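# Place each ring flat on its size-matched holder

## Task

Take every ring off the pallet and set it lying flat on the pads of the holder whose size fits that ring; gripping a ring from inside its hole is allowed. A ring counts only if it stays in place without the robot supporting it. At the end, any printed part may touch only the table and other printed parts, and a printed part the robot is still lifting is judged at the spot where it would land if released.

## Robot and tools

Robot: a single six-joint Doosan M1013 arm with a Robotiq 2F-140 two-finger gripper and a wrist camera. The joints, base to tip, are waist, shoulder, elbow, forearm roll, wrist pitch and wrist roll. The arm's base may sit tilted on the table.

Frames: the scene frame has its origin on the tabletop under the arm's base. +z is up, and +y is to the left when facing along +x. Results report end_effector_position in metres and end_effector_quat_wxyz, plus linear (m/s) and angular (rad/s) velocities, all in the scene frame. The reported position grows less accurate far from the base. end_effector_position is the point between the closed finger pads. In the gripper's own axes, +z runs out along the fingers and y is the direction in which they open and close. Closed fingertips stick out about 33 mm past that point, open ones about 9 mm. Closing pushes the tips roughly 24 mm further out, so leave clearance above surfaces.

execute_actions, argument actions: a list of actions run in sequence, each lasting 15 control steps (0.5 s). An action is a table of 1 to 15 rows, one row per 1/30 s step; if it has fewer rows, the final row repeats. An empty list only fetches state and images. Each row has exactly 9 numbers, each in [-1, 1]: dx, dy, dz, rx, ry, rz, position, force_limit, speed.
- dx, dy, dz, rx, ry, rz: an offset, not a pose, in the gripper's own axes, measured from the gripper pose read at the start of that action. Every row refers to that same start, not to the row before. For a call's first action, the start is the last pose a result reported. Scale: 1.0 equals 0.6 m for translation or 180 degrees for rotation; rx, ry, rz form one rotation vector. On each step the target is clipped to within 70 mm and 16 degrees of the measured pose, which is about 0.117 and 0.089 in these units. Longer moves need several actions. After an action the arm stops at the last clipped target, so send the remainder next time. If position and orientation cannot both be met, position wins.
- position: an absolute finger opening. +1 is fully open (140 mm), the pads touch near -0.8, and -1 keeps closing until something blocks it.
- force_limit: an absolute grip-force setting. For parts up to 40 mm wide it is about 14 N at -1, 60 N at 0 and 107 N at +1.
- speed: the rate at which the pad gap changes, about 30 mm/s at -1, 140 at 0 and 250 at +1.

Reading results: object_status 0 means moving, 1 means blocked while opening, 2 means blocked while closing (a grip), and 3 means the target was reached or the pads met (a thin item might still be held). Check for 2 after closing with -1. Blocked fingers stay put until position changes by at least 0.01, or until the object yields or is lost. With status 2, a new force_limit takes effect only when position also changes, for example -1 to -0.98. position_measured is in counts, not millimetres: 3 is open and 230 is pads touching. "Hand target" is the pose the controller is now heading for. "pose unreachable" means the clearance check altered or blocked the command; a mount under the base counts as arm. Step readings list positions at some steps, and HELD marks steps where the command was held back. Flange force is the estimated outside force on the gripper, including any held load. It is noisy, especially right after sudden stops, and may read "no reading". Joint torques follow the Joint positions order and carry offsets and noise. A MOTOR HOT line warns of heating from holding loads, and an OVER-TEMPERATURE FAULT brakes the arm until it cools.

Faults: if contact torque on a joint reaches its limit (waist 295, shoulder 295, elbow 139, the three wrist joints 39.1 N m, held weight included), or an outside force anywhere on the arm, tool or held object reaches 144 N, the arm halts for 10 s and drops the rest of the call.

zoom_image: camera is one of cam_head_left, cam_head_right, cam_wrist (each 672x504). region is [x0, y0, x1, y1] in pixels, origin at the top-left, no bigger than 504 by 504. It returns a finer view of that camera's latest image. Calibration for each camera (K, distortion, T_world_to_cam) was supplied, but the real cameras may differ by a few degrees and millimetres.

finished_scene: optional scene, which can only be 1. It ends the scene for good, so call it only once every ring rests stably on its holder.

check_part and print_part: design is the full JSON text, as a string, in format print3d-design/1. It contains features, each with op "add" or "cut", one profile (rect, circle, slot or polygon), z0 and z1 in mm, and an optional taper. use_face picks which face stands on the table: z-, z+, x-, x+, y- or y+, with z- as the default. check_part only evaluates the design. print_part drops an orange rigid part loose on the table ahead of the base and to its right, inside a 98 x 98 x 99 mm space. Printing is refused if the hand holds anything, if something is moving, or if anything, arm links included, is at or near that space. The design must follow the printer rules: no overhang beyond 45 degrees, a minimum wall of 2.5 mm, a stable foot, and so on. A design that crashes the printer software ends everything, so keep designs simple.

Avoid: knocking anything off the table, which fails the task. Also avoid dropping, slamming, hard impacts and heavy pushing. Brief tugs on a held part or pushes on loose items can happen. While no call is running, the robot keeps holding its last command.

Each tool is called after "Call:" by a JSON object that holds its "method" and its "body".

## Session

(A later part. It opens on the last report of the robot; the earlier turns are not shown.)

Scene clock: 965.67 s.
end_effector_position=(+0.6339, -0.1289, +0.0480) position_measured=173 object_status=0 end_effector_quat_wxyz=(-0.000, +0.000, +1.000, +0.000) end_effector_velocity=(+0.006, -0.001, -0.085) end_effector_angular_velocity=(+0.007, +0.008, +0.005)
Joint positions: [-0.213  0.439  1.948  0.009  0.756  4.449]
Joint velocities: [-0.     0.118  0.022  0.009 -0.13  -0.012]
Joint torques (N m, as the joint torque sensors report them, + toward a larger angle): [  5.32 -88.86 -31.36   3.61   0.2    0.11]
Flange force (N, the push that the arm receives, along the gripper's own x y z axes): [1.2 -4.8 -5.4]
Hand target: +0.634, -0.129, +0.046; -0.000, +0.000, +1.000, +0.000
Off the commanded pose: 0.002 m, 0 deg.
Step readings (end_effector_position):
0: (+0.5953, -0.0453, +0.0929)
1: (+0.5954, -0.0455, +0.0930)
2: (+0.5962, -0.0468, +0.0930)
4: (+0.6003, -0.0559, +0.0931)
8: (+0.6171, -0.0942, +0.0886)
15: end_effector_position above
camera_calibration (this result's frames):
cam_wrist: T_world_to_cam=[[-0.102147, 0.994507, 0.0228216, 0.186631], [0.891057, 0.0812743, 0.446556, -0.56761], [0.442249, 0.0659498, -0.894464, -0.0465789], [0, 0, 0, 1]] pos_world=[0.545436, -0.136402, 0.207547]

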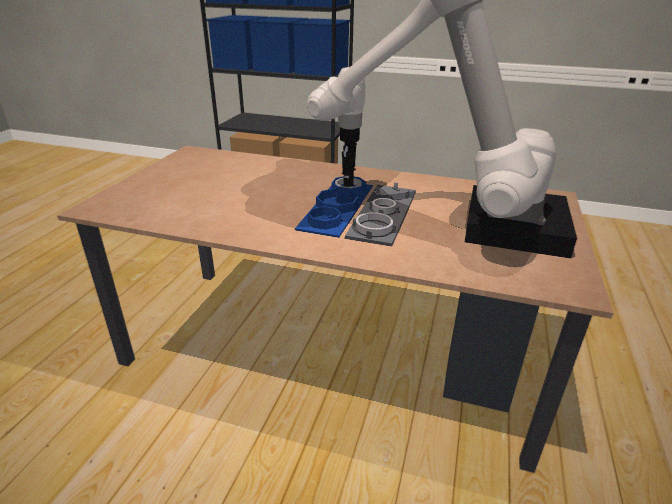

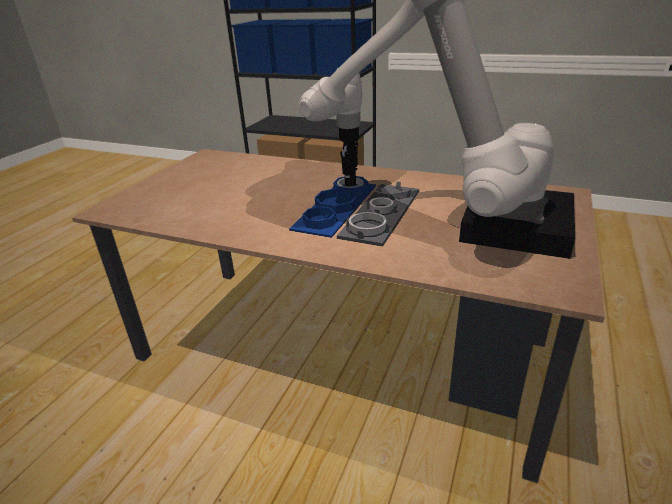

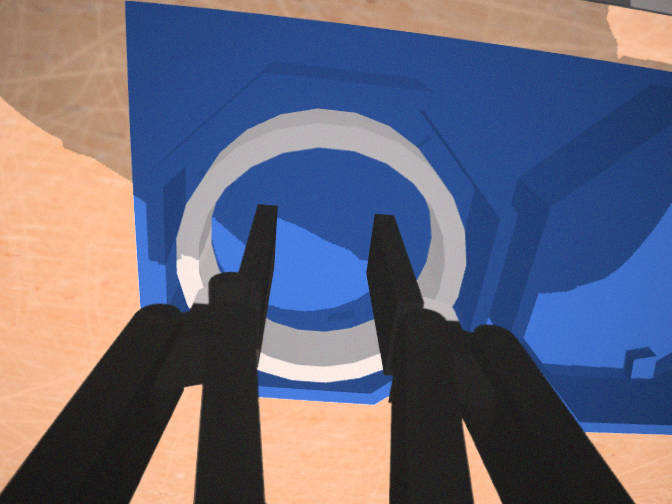

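Call:
{"method": "execute_actions", "body": {"actions": []}}

Scene clock: 967.57 s.
end_effector_position=(+0.6342, -0.1289, +0.0459) position_measured=115 object_status=1 end_effector_quat_wxyz=(-0.000, +0.000, +1.000, +0.000) end_effector_velocity=(-0.000, +0.000, +0.001) end_effector_angular_velocity=(-0.001, -0.001, +0.001)
Joint positions: [-0.213  0.442  1.949  0.01   0.752  4.448]
Joint velocities: [ 0.    -0.001  0.    -0.     0.    -0.   ]
Joint torques (N m, as the joint torque sensors report them, + toward a larger angle): [  1.33 -73.29 -28.64   2.97   0.54   0.75]
Flange force (N, the push that the arm receives, along the gripper's own x y z axes): [1.3 -3.7 1.8]
Hand target: +0.634, -0.129, +0.046; -0.000, +0.000, +1.000, +0.000
Off the commanded pose: 0.000 m, 0 deg.
camera_calibration (this result's frames):
cam_wrist: T_world_to_cam=[[-0.10226, 0.994492, 0.0229688, 0.186803], [0.890959, 0.0812963, 0.446747, -0.566864], [0.44242, 0.0661489, -0.894365, -0.0486757], [0, 0, 0, 1]] pos_world=[0.54569, -0.136471, 0.20542]

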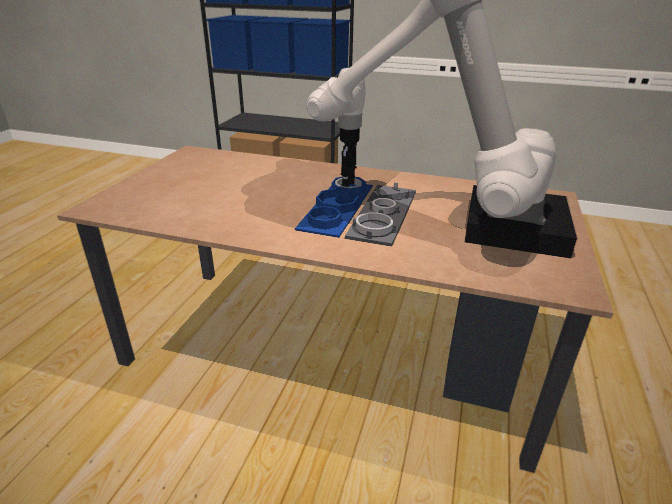

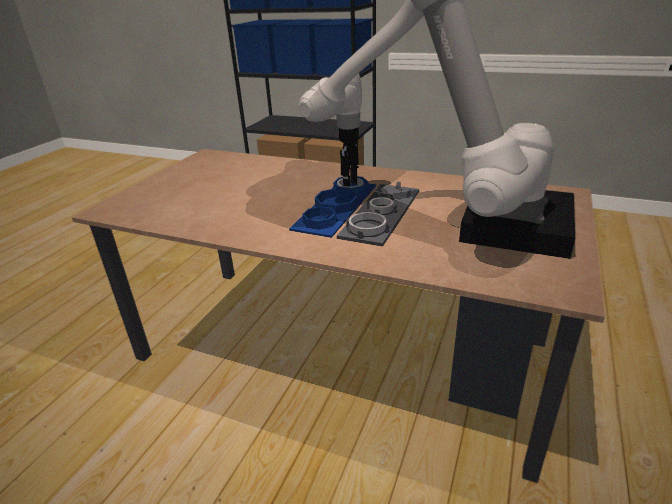

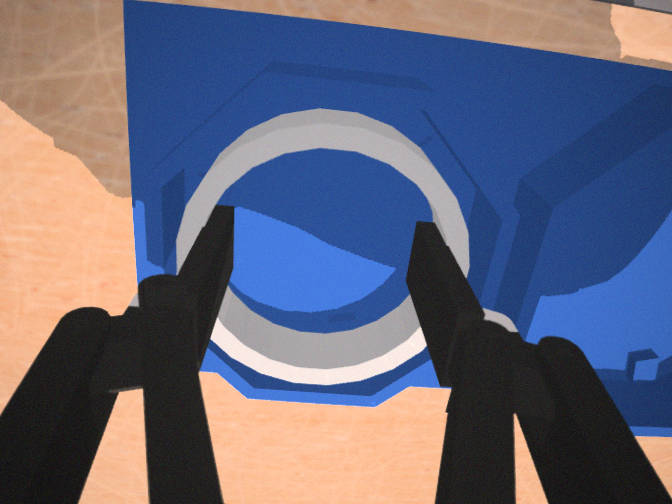

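Call:
{"method": "execute_actions", "body": {"actions": [[[0,0,-0.003,0,0,0,0.7,0.5,-1],[0,0,-0.0109,0,0,0,0.7,0.5,-1],[0,0,-0.0221,0,0,0,0.7,0.5,-1],[0,0,-0.035,0,0,0,0.7,0.5,-1],[0,0,-0.0479,0,0,0,0.7,0.5,-1],[0.0062,0.0001,-0.0591,0,0,0,0.7,0.5,-1],[0.0259,0.0005,-0.067,0,0,0,0.7,0.5,-1],[0.0558,0.0011,-0.07,0,0,0,0.7,0.5,-1],[0.0909,0.0018,-0.07,0,0,0,0.7,0.5,-1],[0.1292,0.0025,-0.07,0,0,0,0.7,0.5,-1],[0.1674,0.0032,-0.07,0,0,0,0.7,0.5,-1],[0.2025,0.0039,-0.07,0,0,0,0.7,0.5,-1],[0.2314,0.0045,-0.07,0,0,0,0.7,0.5,-1],[0.2511,0.0049,-0.07,0,0,0,0.7,0.5,-1],[0.2583,0.005,-0.07,0,0,0,0.7,0.5,-1]]]}}

Scene clock: 977.90 s.
end_effector_position=(+0.5236, -0.1253, +0.0839) position_measured=115 object_status=1 end_effector_quat_wxyz=(-0.004, +0.000, +1.000, +0.000) end_effector_velocity=(-0.505, +0.016, -0.008) end_effector_angular_velocity=(-0.006, +0.009, -0.002)
Joint positions: [-0.258  0.26   2.133  0.007  0.756  4.406]
Joint velocities: [-0.245 -0.629  0.914 -0.013 -0.278 -0.234]
Joint torques (N m, as the joint torque sensors report them, + toward a larger angle): [  4.5  -54.98 -30.17   3.39  -0.03   0.51]
Flange force (N, the push that the arm receives, along the gripper's own x y z axes): [5.3 -8.9 -1.4]
Hand target: +0.483, -0.124, +0.084; -0.003, +0.000, +1.000, -0.000
Off the commanded pose: 0.045 m, 0 deg.
Step readings (end_effector_position):
0: (+0.6343, -0.1290, +0.0459)
1: (+0.6343, -0.1289, +0.0461)
2: (+0.6341, -0.1289, +0.0472)
4: (+0.6341, -0.1289, +0.0546)
8: (+0.6312, -0.1292, +0.0811)
15: end_effector_position above
camera_calibration (this result's frames):
cam_wrist: T_world_to_cam=[[-0.101424, 0.994562, 0.0236388, 0.170472], [0.893978, 0.0806902, 0.440787, -0.486743], [0.436483, 0.0658391, -0.8973, 0.0373001], [0, 0, 0, 1]] pos_world=[0.436147, -0.132726, 0.24399]

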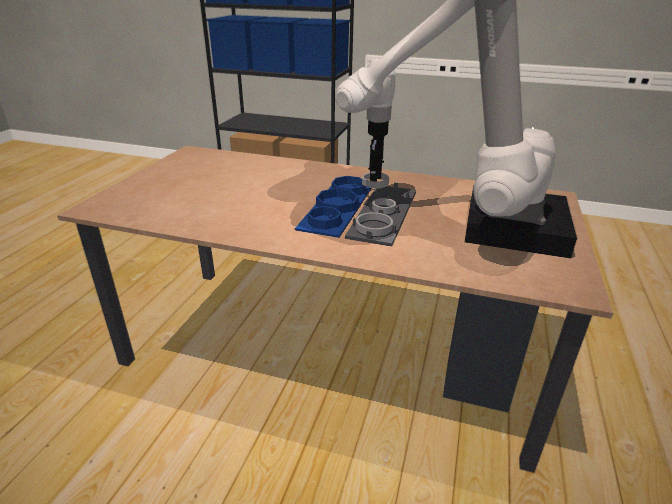

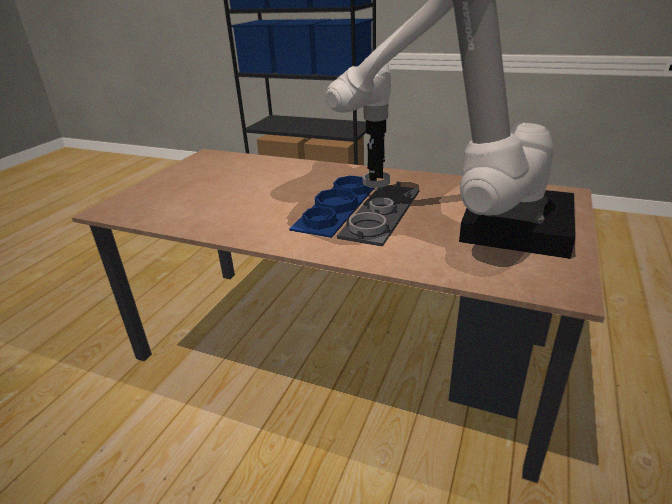

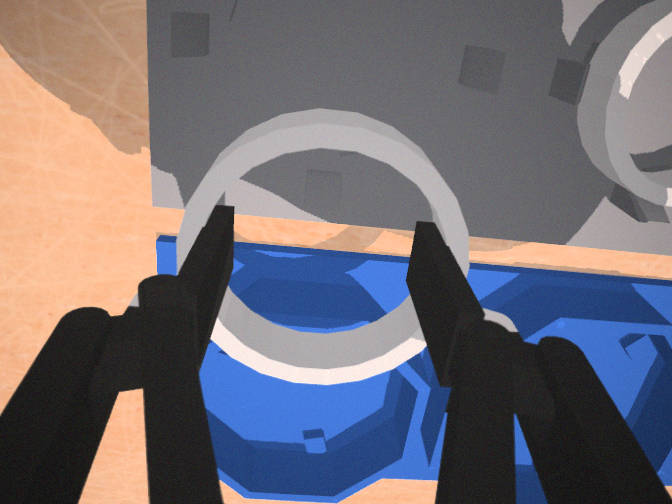

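Call:
{"method": "execute_actions", "body": {"actions": []}}

Scene clock: 980.07 s.
end_effector_position=(+0.4827, -0.1241, +0.0839) position_measured=115 object_status=1 end_effector_quat_wxyz=(-0.003, +0.001, +1.000, -0.000) end_effector_velocity=(-0.001, +0.000, +0.001) end_effector_angular_velocity=(-0.001, -0.001, -0.001)
Joint positions: [-0.28   0.207  2.207  0.006  0.735  4.385]
Joint velocities: [ 0.    -0.002  0.001 -0.     0.     0.001]
Joint torques (N m, as the joint torque sensors report them, + toward a larger angle): [  1.93 -48.38 -28.5    3.2    0.51   0.67]
Flange force (N, the push that the arm receives, along the gripper's own x y z axes): [4.6 -4.7 0.1]
Hand target: +0.483, -0.124, +0.084; -0.003, +0.000, +1.000, -0.000
Off the commanded pose: 0.006 m, 0 deg.
camera_calibration (this result's frames):
cam_wrist: T_world_to_cam=[[-0.101305, 0.994592, 0.022872, 0.165182], [0.893424, 0.0808389, 0.44188, -0.450128], [0.437642, 0.0651992, -0.896782, 0.0544361], [0, 0, 0, 1]] pos_world=[0.395066, -0.13145, 0.243942]

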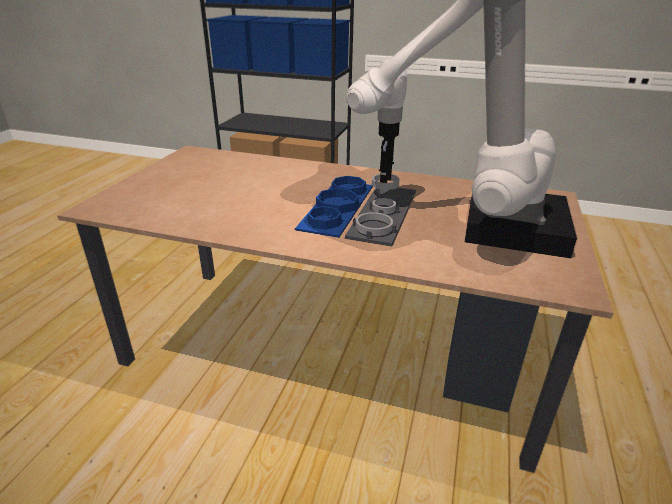

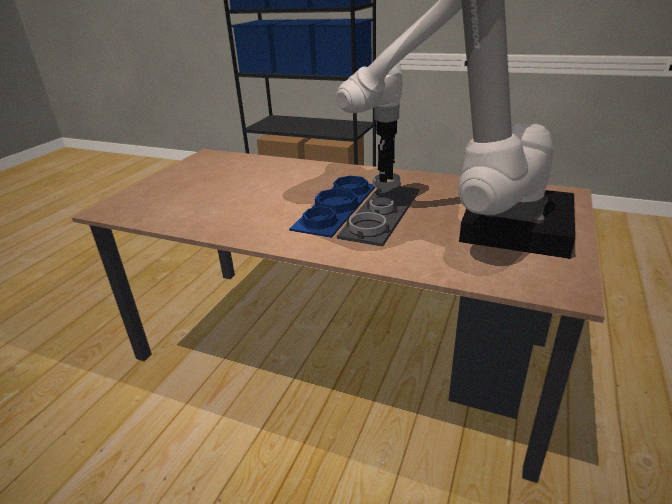

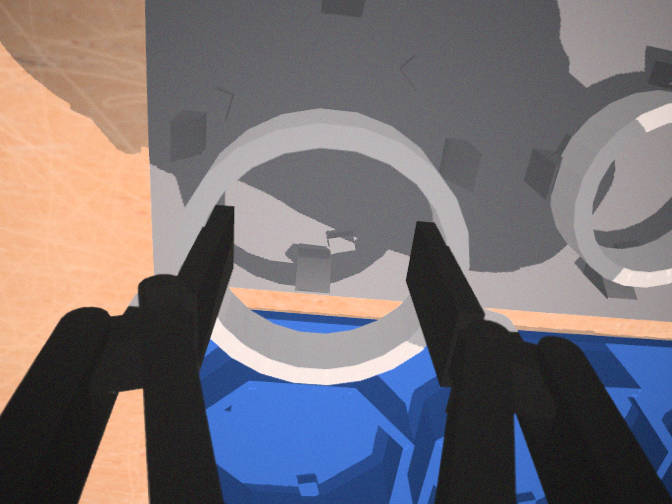

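Call:
{"method": "zoom_image", "body": {"camera": "cam_wrist", "region": [155, 100, 225, 170]}}

Call:
{"method": "zoom_image", "body": {"camera": "cam_wrist", "region": [425, 128, 495, 198]}}

Call:
{"method": "zoom_image", "body": {"camera": "cam_wrist", "region": [280, 225, 360, 305]}}

Call:
{"method": "zoom_image", "body": {"camera": "cam_wrist", "region": [305, 0, 385, 40]}}

Call:
{"method": "zoom_image", "body": {"camera": "cam_wrist", "region": [270, 95, 380, 165]}}

Call:
{"method": "zoom_image", "body": {"camera": "cam_wrist", "region": [270, 315, 380, 395]}}

Call:
{"method": "zoom_image", "body": {"camera": "cam_wrist", "region": [160, 185, 240, 285]}}

Call:
{"method": "zoom_image", "body": {"camera": "cam_wrist", "region": [410, 190, 490, 290]}}

Region (155, 100, 225, 170) of cam_wrist's 672x504 image, scaled by 7.200, with more detail than that image has.

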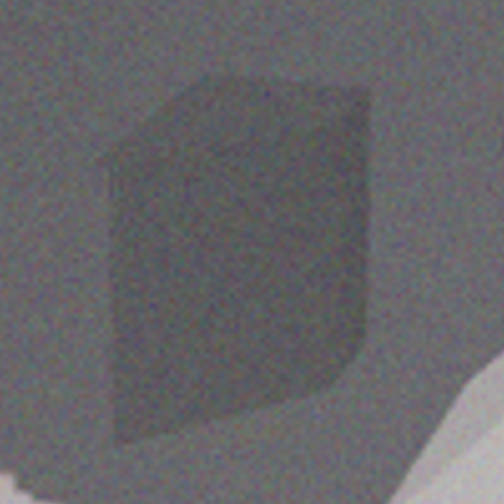

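Region (425, 128, 495, 198) of cam_wrist's 672x504 image, scaled by 7.200, with more detail than that image has.

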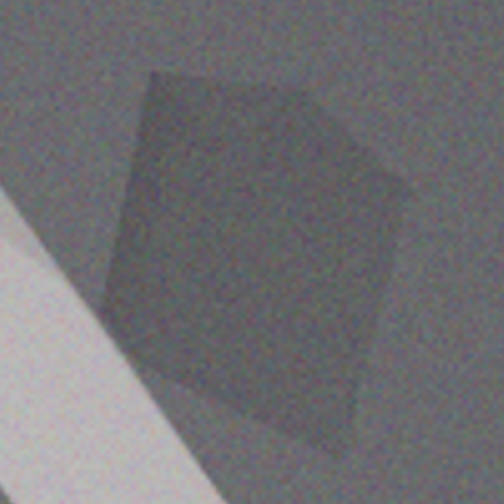

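Region (280, 225, 360, 305) of cam_wrist's 672x504 image, scaled by 6.300, with more detail than that image has.

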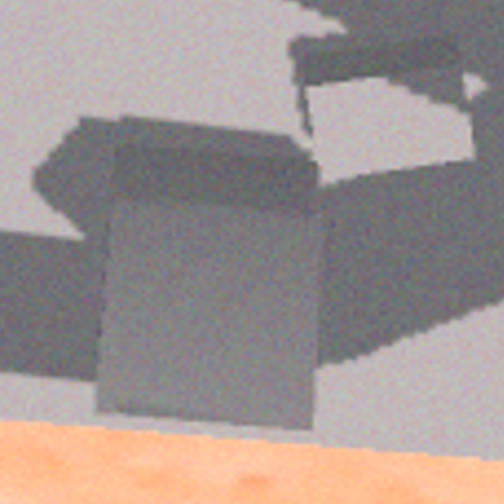

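Region (305, 0, 385, 40) of cam_wrist's 672x504 image, scaled by 6.300, with more detail than that image has.

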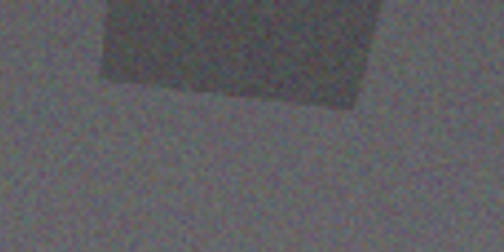

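Region (270, 95, 380, 165) of cam_wrist's 672x504 image, scaled by 4.582, with more detail than that image has; it fills the top 321 rows of this view, and the rest is white.

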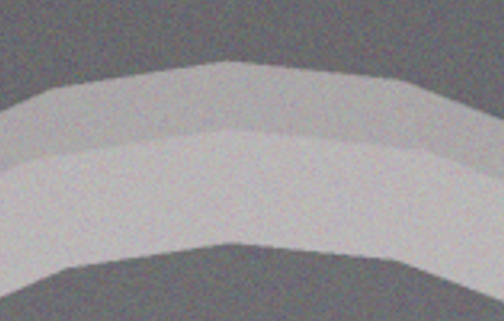

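Region (270, 315, 380, 395) of cam_wrist's 672x504 image, scaled by 4.582, with more detail than that image has; it fills the top 367 rows of this view, and the rest is white.

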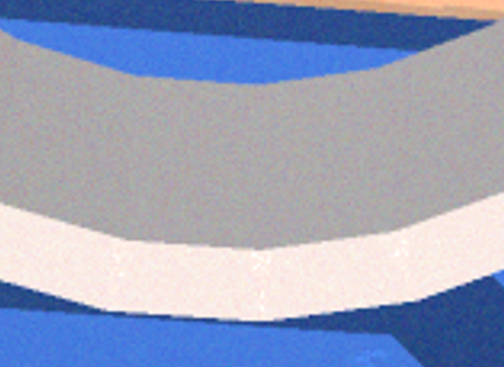

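Region (160, 185, 240, 285) of cam_wrist's 672x504 image, scaled by 5.040, with more detail than that image has; it fills the left 403 columns of this view, and the rest is white.

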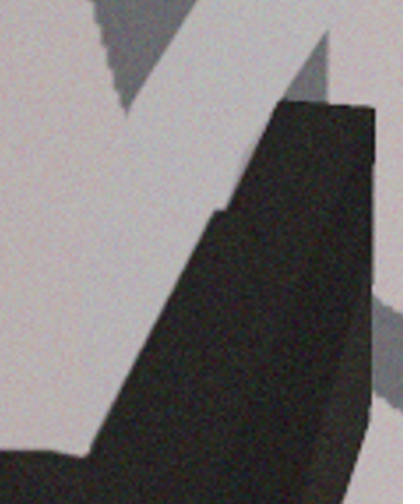

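Region (410, 190, 490, 290) of cam_wrist's 672x504 image, scaled by 5.040, with more detail than that image has; it fills the left 403 columns of this view, and the rest is white.

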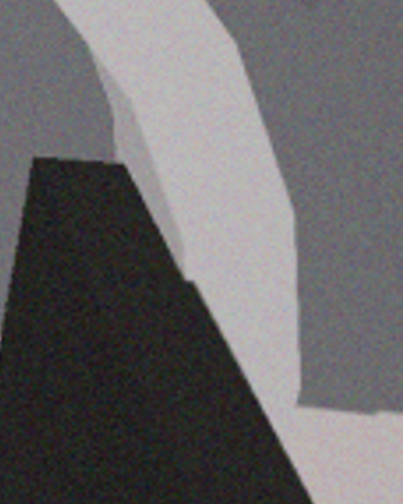

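Call:
{"method": "execute_actions", "body": {"actions": []}}

Call:
{"method": "zoom_image", "body": {"camera": "cam_wrist", "region": [270, 95, 380, 165]}}

Call:
{"method": "zoom_image", "body": {"camera": "cam_wrist", "region": [270, 315, 380, 395]}}

Scene clock: 1052.93 s.
end_effector_position=(+0.4827, -0.1241, +0.0839) position_measured=115 object_status=1 end_effector_quat_wxyz=(-0.003, +0.000, +1.000, -0.000) end_effector_velocity=(-0.001, +0.000, -0.001) end_effector_angular_velocity=(+0.001, +0.003, +0.001)
Joint positions: [-0.28   0.207  2.207  0.006  0.735  4.385]
Joint velocities: [-0.     0.001  0.002 -0.     0.    -0.001]
Joint torques (N m, as the joint torque sensors report them, + toward a larger angle): [ -0.31 -49.72 -28.38   3.43   0.23   0.63]
Flange force (N, the push that the arm receives, along the gripper's own x y z axes): [0.5 -1.3 2.9]
Hand target: +0.483, -0.124, +0.084; -0.003, +0.000, +1.000, -0.000
Off the commanded pose: 0.006 m, 0 deg.
camera_calibration (this result's frames):
cam_wrist: T_world_to_cam=[[-0.101327, 0.99459, 0.022872, 0.165182], [0.893422, 0.0808585, 0.44188, -0.450128], [0.437641, 0.0652088, -0.896782, 0.054436], [0, 0, 0, 1]] pos_world=[0.395069, -0.131441, 0.243942]

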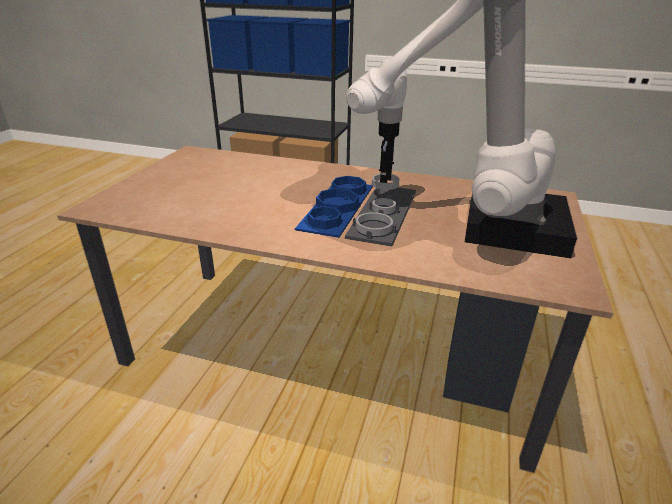

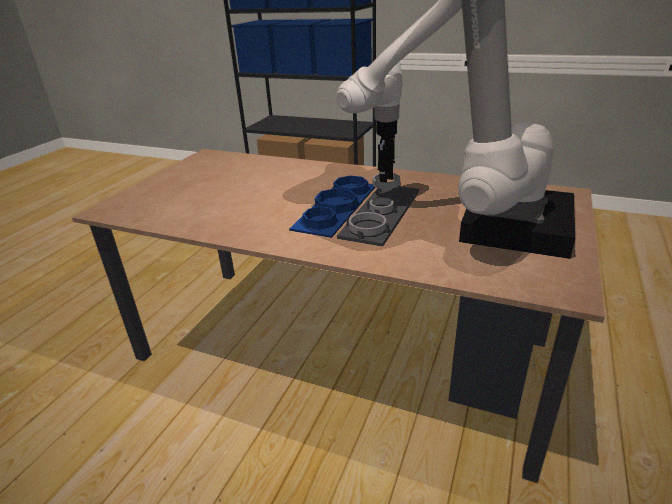

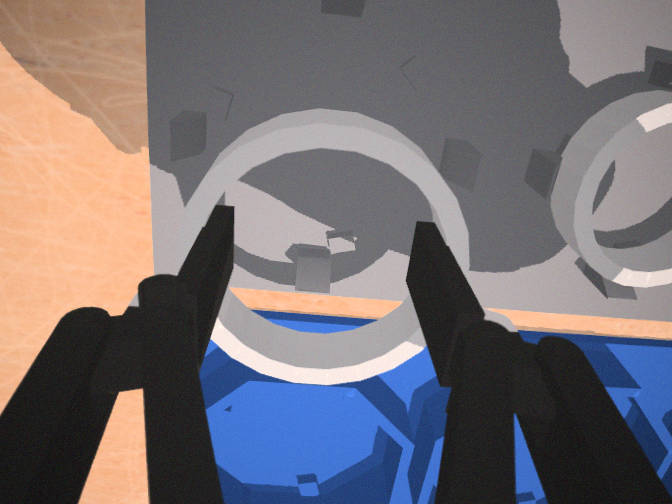

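Region (270, 95, 380, 165) of cam_wrist's 672x504 image, scaled by 4.582, with more detail than that image has; it fills the top 321 rows of this view, and the rest is white.

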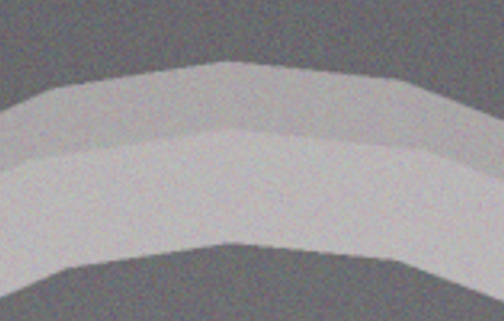

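Region (270, 315, 380, 395) of cam_wrist's 672x504 image, scaled by 4.582, with more detail than that image has; it fills the top 367 rows of this view, and the rest is white.

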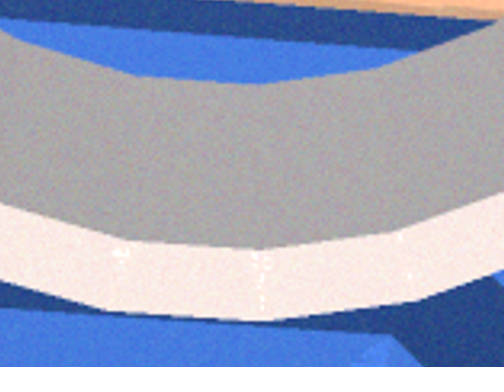

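Unchanged. Placing.

Call:
{"method": "execute_actions", "body": {"actions": [[[0.002186,-0.00008,0.000012,-0.00001,-0.000076,-0.00001,0.7,0.5,-1],[0.00793,-0.00029,0.000044,-0.00003,-0.000275,-0.00004,0.7,0.5,-1],[0.016056,-0.00059,0.001409,-0.00006,-0.000558,-0.00008,0.7,0.5,-1],[0.02539,-0.00093,0.005083,-0.0001,-0.000883,-0.00013,0.7,0.5,-1],[0.034713,-0.00128,0.010541,-0.00014,-0.001208,-0.00018,0.7,0.5,-1],[0.042809,-0.00157,0.017267,-0.00017,-0.00149,-0.00022,0.7,0.5,-1],[0.048511,-0.00178,0.024751,-0.00019,-0.00169,-0.00025,0.7,0.5,-1],[0.050655,-0.001855,0.03247,-0.0002,-0.001766,-0.00026,0.7,0.5,-1],[0.050613,-0.00185,0.039922,-0.0002,-0.001766,-0.00026,0.7,0.5,-1],[0.050576,-0.001846,0.046603,-0.0002,-0.001766,-0.00026,0.7,0.5,-1],[0.050546,-0.001842,0.052009,-0.0002,-0.001766,-0.00026,0.7,0.5,-1],[0.050526,-0.00184,0.05563,-0.0002,-0.001766,-0.00026,0.7,0.5,-1],[0.050519,-0.001839,0.05695,-0.0002,-0.001766,-0.00026,0.7,0.5,-1],[0.050519,-0.001839,0.05695,-0.0002,-0.001766,-0.00026,0.7,0.5,-1],[0.050519,-0.001839,0.05695,-0.0002,-0.001766,-0.00026,-0.12,0,-1]]]}}

Scene clock: 1061.53 s.
end_effector_position=(+0.4521, -0.1251, +0.0503) position_measured=115 object_status=0 end_effector_quat_wxyz=(-0.000, +0.000, +1.000, +0.000) end_effector_velocity=(+0.005, -0.001, -0.009) end_effector_angular_velocity=(-0.002, -0.008, -0.001)
Joint positions: [-0.304  0.22   2.284  0.011  0.64   4.356]
Joint velocities: [-0.     0.018  0.002  0.002 -0.027 -0.001]
Joint torques (N m, as the joint torque sensors report them, + toward a larger angle): [  2.21 -56.87 -29.07   3.33   0.04   0.79]
Flange force (N, the push that the arm receives, along the gripper's own x y z axes): [4.1 -3.4 1.2]
Hand target: +0.452, -0.125, +0.050; -0.000, +0.000, +1.000, +0.000
Off the commanded pose: 0.000 m, 0 deg.
Step readings (end_effector_position):
0: (+0.4827, -0.1241, +0.0839)
1: (+0.4826, -0.1241, +0.0839)
2: (+0.4817, -0.1240, +0.0839)
4: (+0.4761, -0.1242, +0.0834)
8: (+0.4571, -0.1247, +0.0731)
15: end_effector_position above
camera_calibration (this result's frames):
cam_wrist: T_world_to_cam=[[-0.102267, 0.994489, 0.0230681, 0.164303], [0.891, 0.0812641, 0.446672, -0.406874], [0.442336, 0.0662336, -0.894401, 0.0356163], [0, 0, 0, 1]] pos_world=[0.363573, -0.132693, 0.209804]

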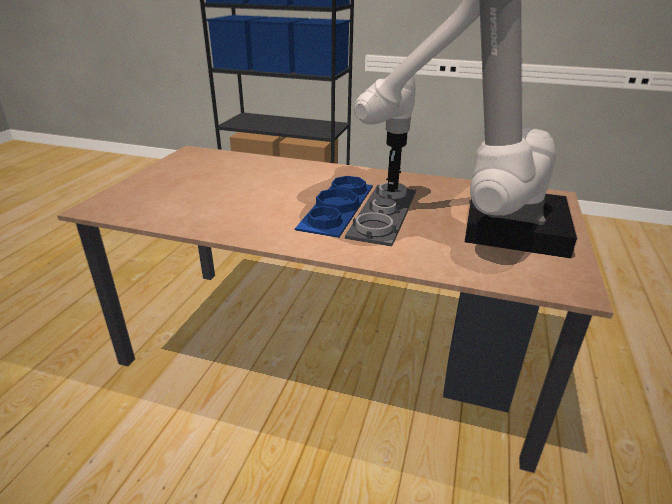

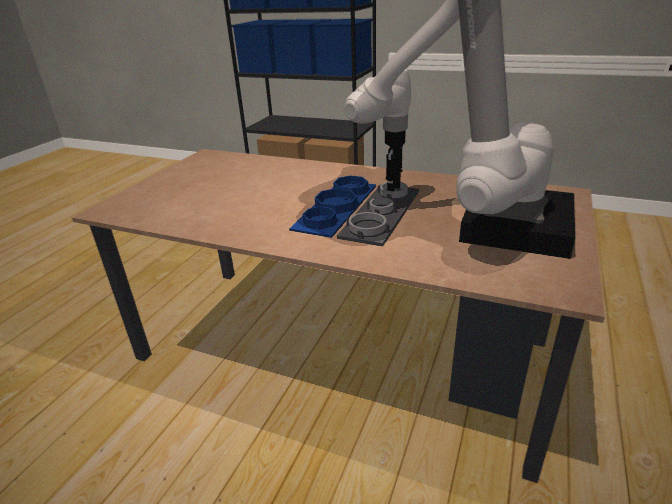

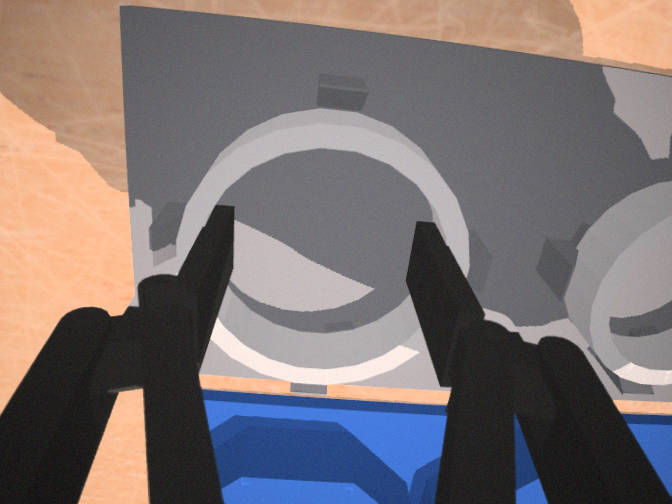

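Call:
{"method": "execute_actions", "body": {"actions": []}}

Call:
{"method": "zoom_image", "body": {"camera": "cam_wrist", "region": [270, 60, 380, 165]}}

Call:
{"method": "zoom_image", "body": {"camera": "cam_wrist", "region": [270, 315, 380, 400]}}

Call:
{"method": "zoom_image", "body": {"camera": "cam_head_left", "region": [330, 165, 430, 255]}}

Scene clock: 1066.03 s.
end_effector_position=(+0.4522, -0.1252, +0.0500) position_measured=144 object_status=3 end_effector_quat_wxyz=(-0.000, +0.000, +1.000, +0.000) end_effector_velocity=(+0.000, +0.000, +0.001) end_effector_angular_velocity=(-0.000, -0.001, +0.000)
Joint positions: [-0.304  0.221  2.284  0.011  0.639  4.356]
Joint velocities: [-0.    -0.001  0.     0.     0.    -0.001]
Joint torques (N m, as the joint torque sensors report them, + toward a larger angle): [ -0.05 -45.53 -21.52   2.79   0.42   0.95]
Flange force (N, the push that the arm receives, along the gripper's own x y z axes): [-2.1 -3.2 -4.8]
Hand target: +0.452, -0.125, +0.050; -0.000, +0.000, +1.000, +0.000
Off the commanded pose: 0.000 m, 0 deg.
camera_calibration (this result's frames):
cam_wrist: T_world_to_cam=[[-0.102276, 0.994491, 0.0229763, 0.164359], [0.890892, 0.0812968, 0.446881, -0.406788], [0.442551, 0.0661744, -0.894298, 0.0352188], [0, 0, 0, 1]] pos_world=[0.363628, -0.132714, 0.209505]

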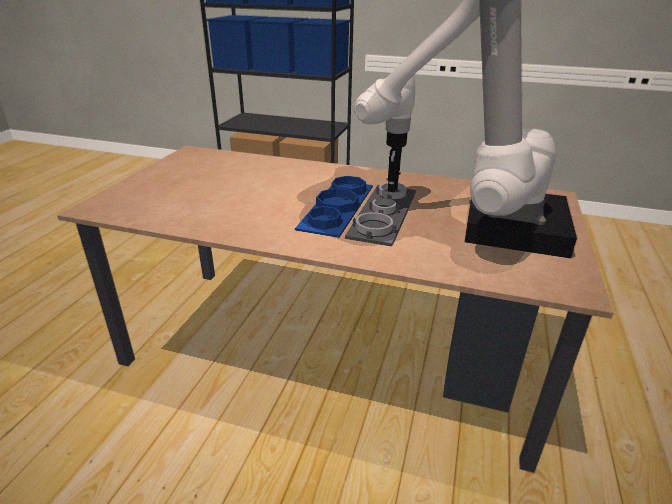

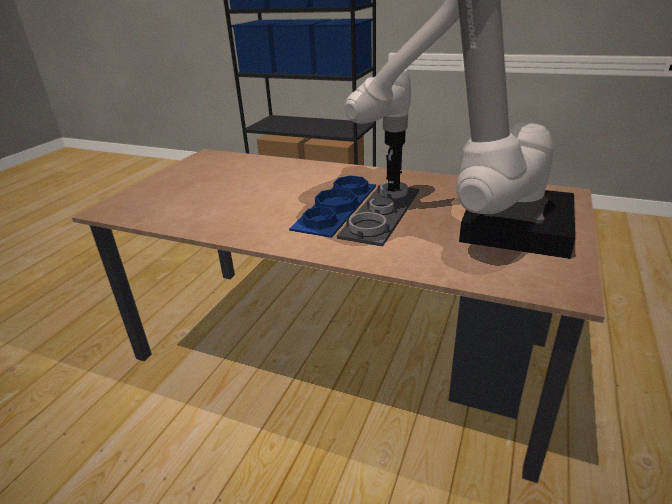

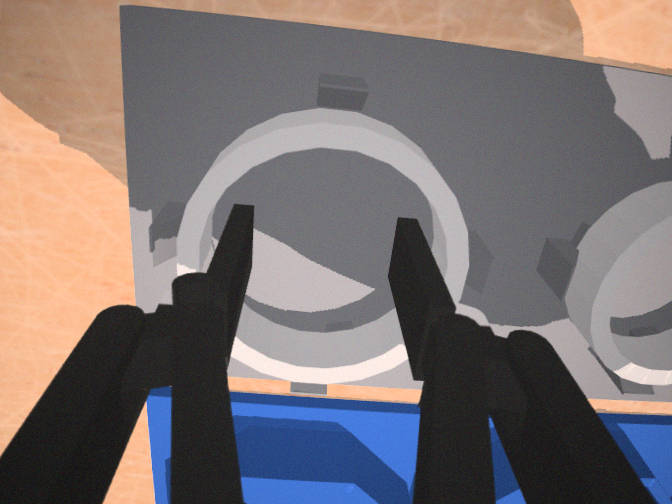

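Region (270, 60, 380, 165) of cam_wrist's 672x504 image, scaled by 4.582, with more detail than that image has; it fills the top 481 rows of this view, and the rest is white.

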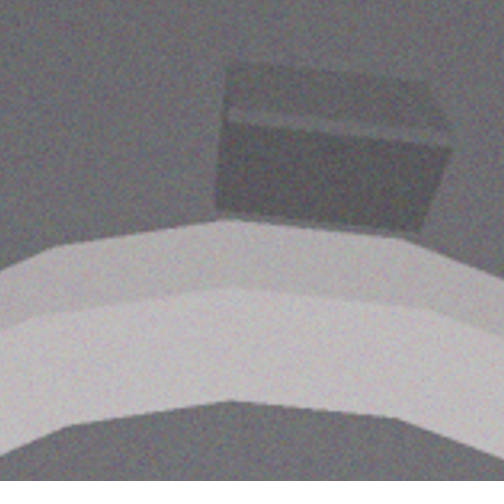

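Region (270, 315, 380, 400) of cam_wrist's 672x504 image, scaled by 4.582, with more detail than that image has; it fills the top 389 rows of this view, and the rest is white.

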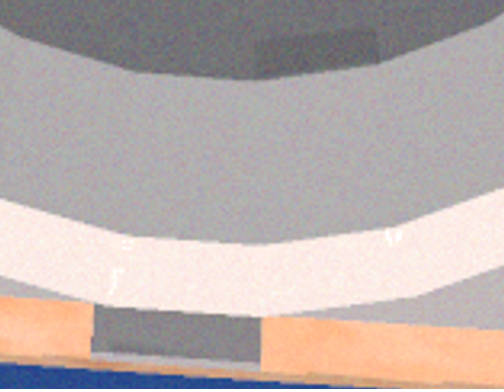

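Region (330, 165, 430, 255) of cam_head_left's 672x504 image, scaled by 5.040, with more detail than that image has; it fills the top 454 rows of this view, and the rest is white.

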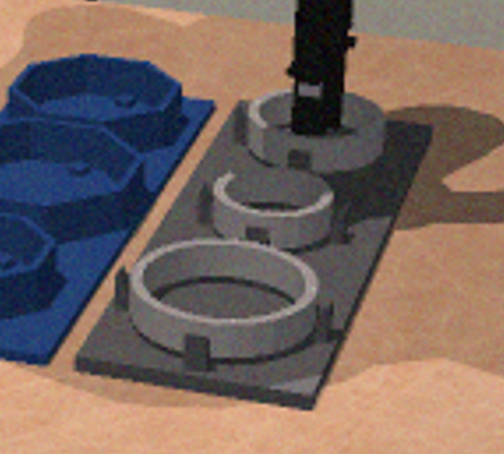

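Call:
{"method": "execute_actions", "body": {"actions": [[[0,0,-0.0015,0,0,0,-0.12,0,-1],[0,0,-0.0057,0,0,0,-0.12,0,-1],[0,0,-0.0121,0,0,0,-0.12,0,-1],[0,0,-0.0205,0,0,0,-0.12,0,-1],[0,0,-0.0302,0,0,0,-0.12,0,-1],[0,0,-0.0411,0,0,0,-0.12,0,-1],[0,0,-0.0525,0,0,0,-0.12,0,-1],[0,0,-0.0642,0,0,0,-0.12,0,-1],[0,0,-0.0756,0,0,0,-0.12,0,-1],[0,0,-0.0864,0,0,0,-0.12,0,-1],[0,0,-0.0962,0,0,0,-0.12,0,-1],[0,0,-0.1045,0,0,0,-0.12,0,-1],[0,0,-0.111,0,0,0,-0.12,0,-1],[0,0,-0.1152,0,0,0,-0.12,0,-1],[0,0,-0.1167,0,0,0,-0.12,0,-1]]]}}

Scene clock: 1076.77 s.
end_effector_position=(+0.4524, -0.1253, +0.1163) position_measured=144 object_status=3 end_effector_quat_wxyz=(+0.000, +0.000, +1.000, +0.000) end_effector_velocity=(+0.001, -0.000, +0.103) end_effector_angular_velocity=(+0.000, +0.000, -0.001)
Joint positions: [-0.305  0.116  2.237  0.009  0.79   4.357]
Joint velocities: [-0.002 -0.147 -0.085 -0.002  0.233  0.002]
Joint torques (N m, as the joint torque sensors report them, + toward a larger angle): [  2.89 -32.97 -25.58   2.44   0.02   0.45]
Flange force (N, the push that the arm receives, along the gripper's own x y z axes): [0.5 -10.9 1.8]
Hand target: +0.452, -0.125, +0.120; -0.000, +0.000, +1.000, +0.000
Off the commanded pose: 0.004 m, 0 deg.
Step readings (end_effector_position):
0: (+0.4522, -0.1252, +0.0500)
1: (+0.4522, -0.1252, +0.0500)
2: (+0.4520, -0.1251, +0.0505)
4: (+0.4518, -0.1250, +0.0547)
8: (+0.4521, -0.1252, +0.0744)
15: end_effector_position above
camera_calibration (this result's frames):
cam_wrist: T_world_to_cam=[[-0.102254, 0.9945, 0.0226754, 0.162985], [0.890642, 0.0813749, 0.447364, -0.436515], [0.443058, 0.0659404, -0.894064, 0.0941154], [0, 0, 0, 1]] pos_world=[0.363746, -0.132773, 0.275731]

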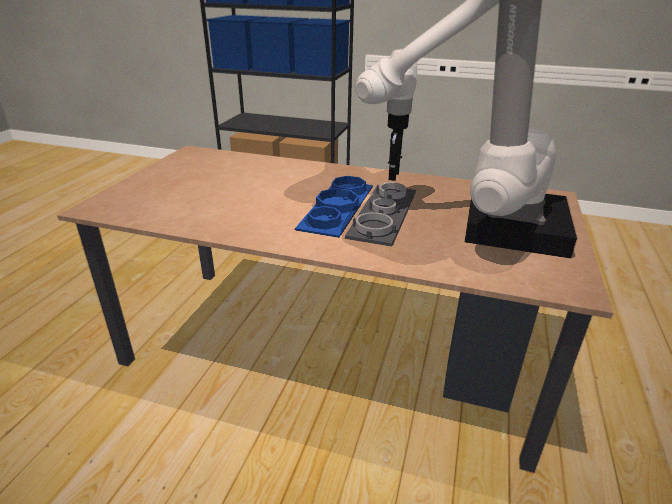

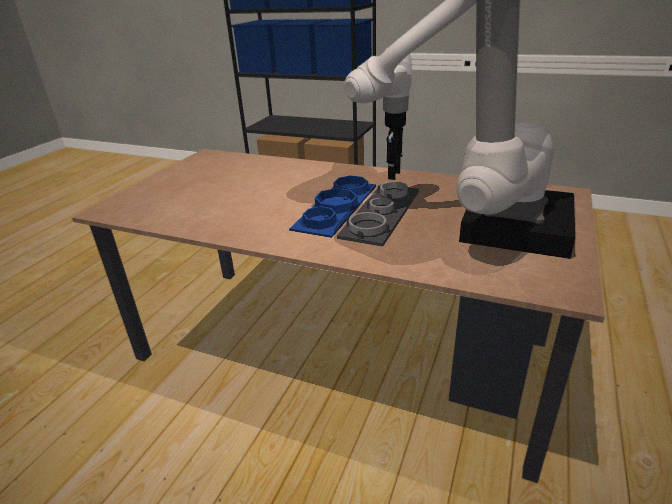

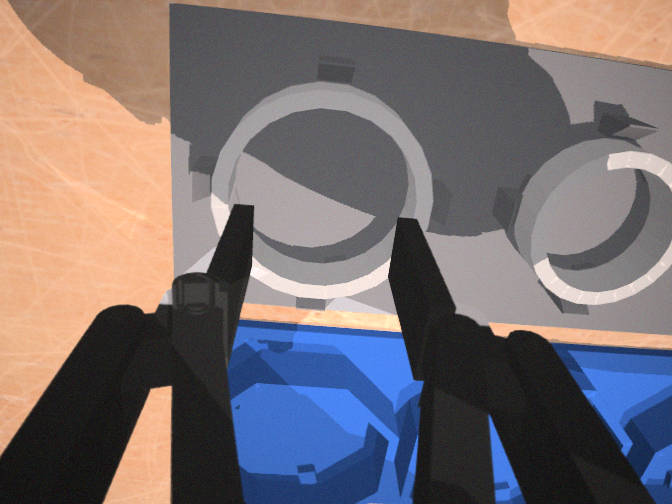

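Call:
{"method": "execute_actions", "body": {"actions": []}}

Call:
{"method": "zoom_image", "body": {"camera": "cam_head_left", "region": [340, 175, 420, 250]}}

Call:
{"method": "zoom_image", "body": {"camera": "cam_head_right", "region": [335, 175, 425, 250]}}

Scene clock: 1079.67 s.
end_effector_position=(+0.4523, -0.1253, +0.1199) position_measured=144 object_status=3 end_effector_quat_wxyz=(-0.000, +0.000, +1.000, +0.000) end_effector_velocity=(-0.000, +0.000, +0.000) end_effector_angular_velocity=(+0.001, -0.000, -0.001)
Joint positions: [-0.305  0.111  2.234  0.009  0.799  4.357]
Joint velocities: [-0.    -0.001  0.     0.001  0.    -0.   ]
Joint torques (N m, as the joint torque sensors report them, + toward a larger angle): [  3.2  -38.62 -29.78   3.26   0.19   0.87]
Flange force (N, the push that the arm receives, along the gripper's own x y z axes): [7.0 -7.6 -3.4]
Hand target: +0.452, -0.125, +0.120; -0.000, +0.000, +1.000, +0.000
Off the commanded pose: 0.000 m, 0 deg.
camera_calibration (this result's frames):
cam_wrist: T_world_to_cam=[[-0.102231, 0.994498, 0.022868, 0.162856], [0.890854, 0.0812989, 0.446956, -0.438113], [0.442637, 0.0660646, -0.894264, 0.0976495], [0, 0, 0, 1]] pos_world=[0.36372, -0.132793, 0.279417]

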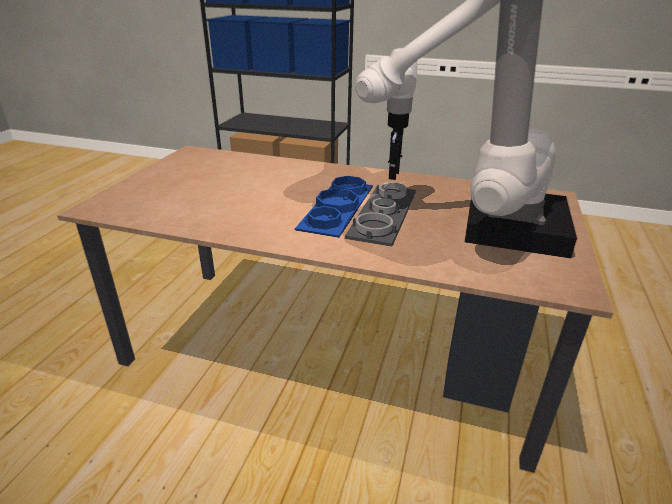

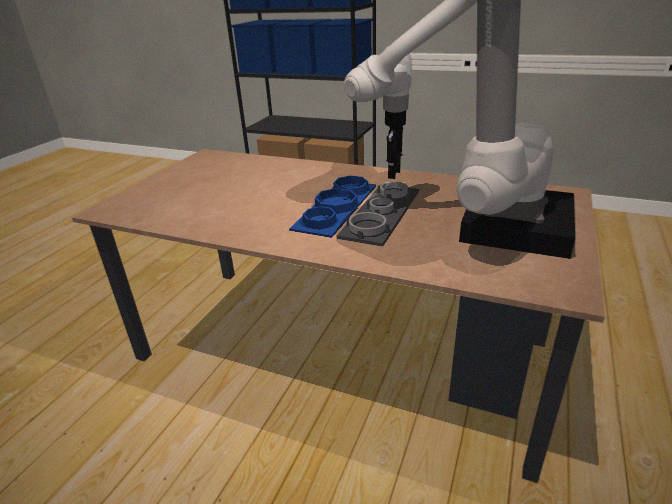

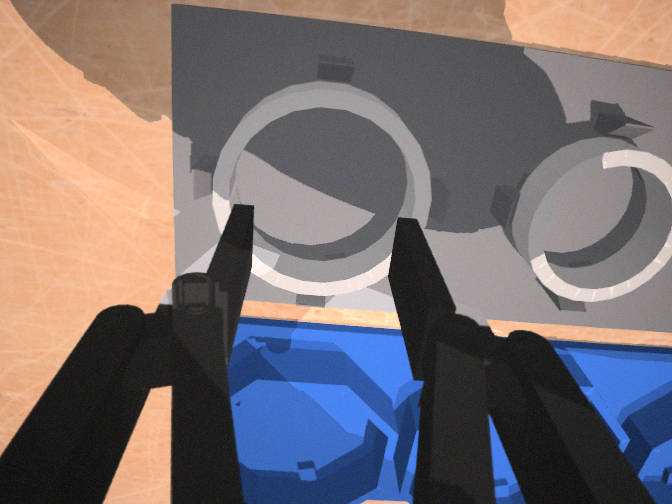

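Region (340, 175, 420, 250) of cam_head_left's 672x504 image, scaled by 6.300, with more detail than that image has; it fills the top 472 rows of this view, and the rest is white.

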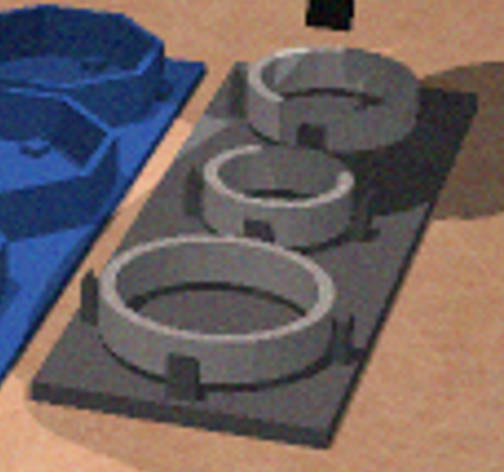

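Region (335, 175, 425, 250) of cam_head_right's 672x504 image, scaled by 5.600, with more detail than that image has.

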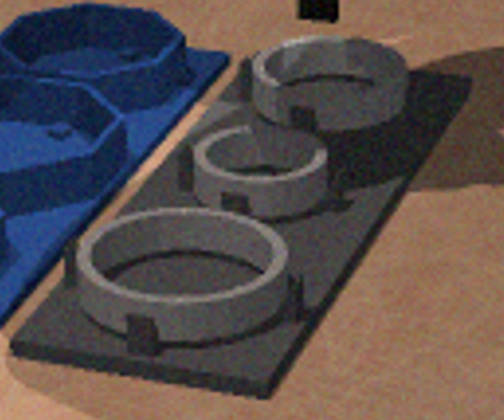

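All three rings sit flat in their matching holders, and the gripper is clear.

Call:
{"method": "finished_scene", "body": {"scene": 1}}

The scene is finished: the task was done.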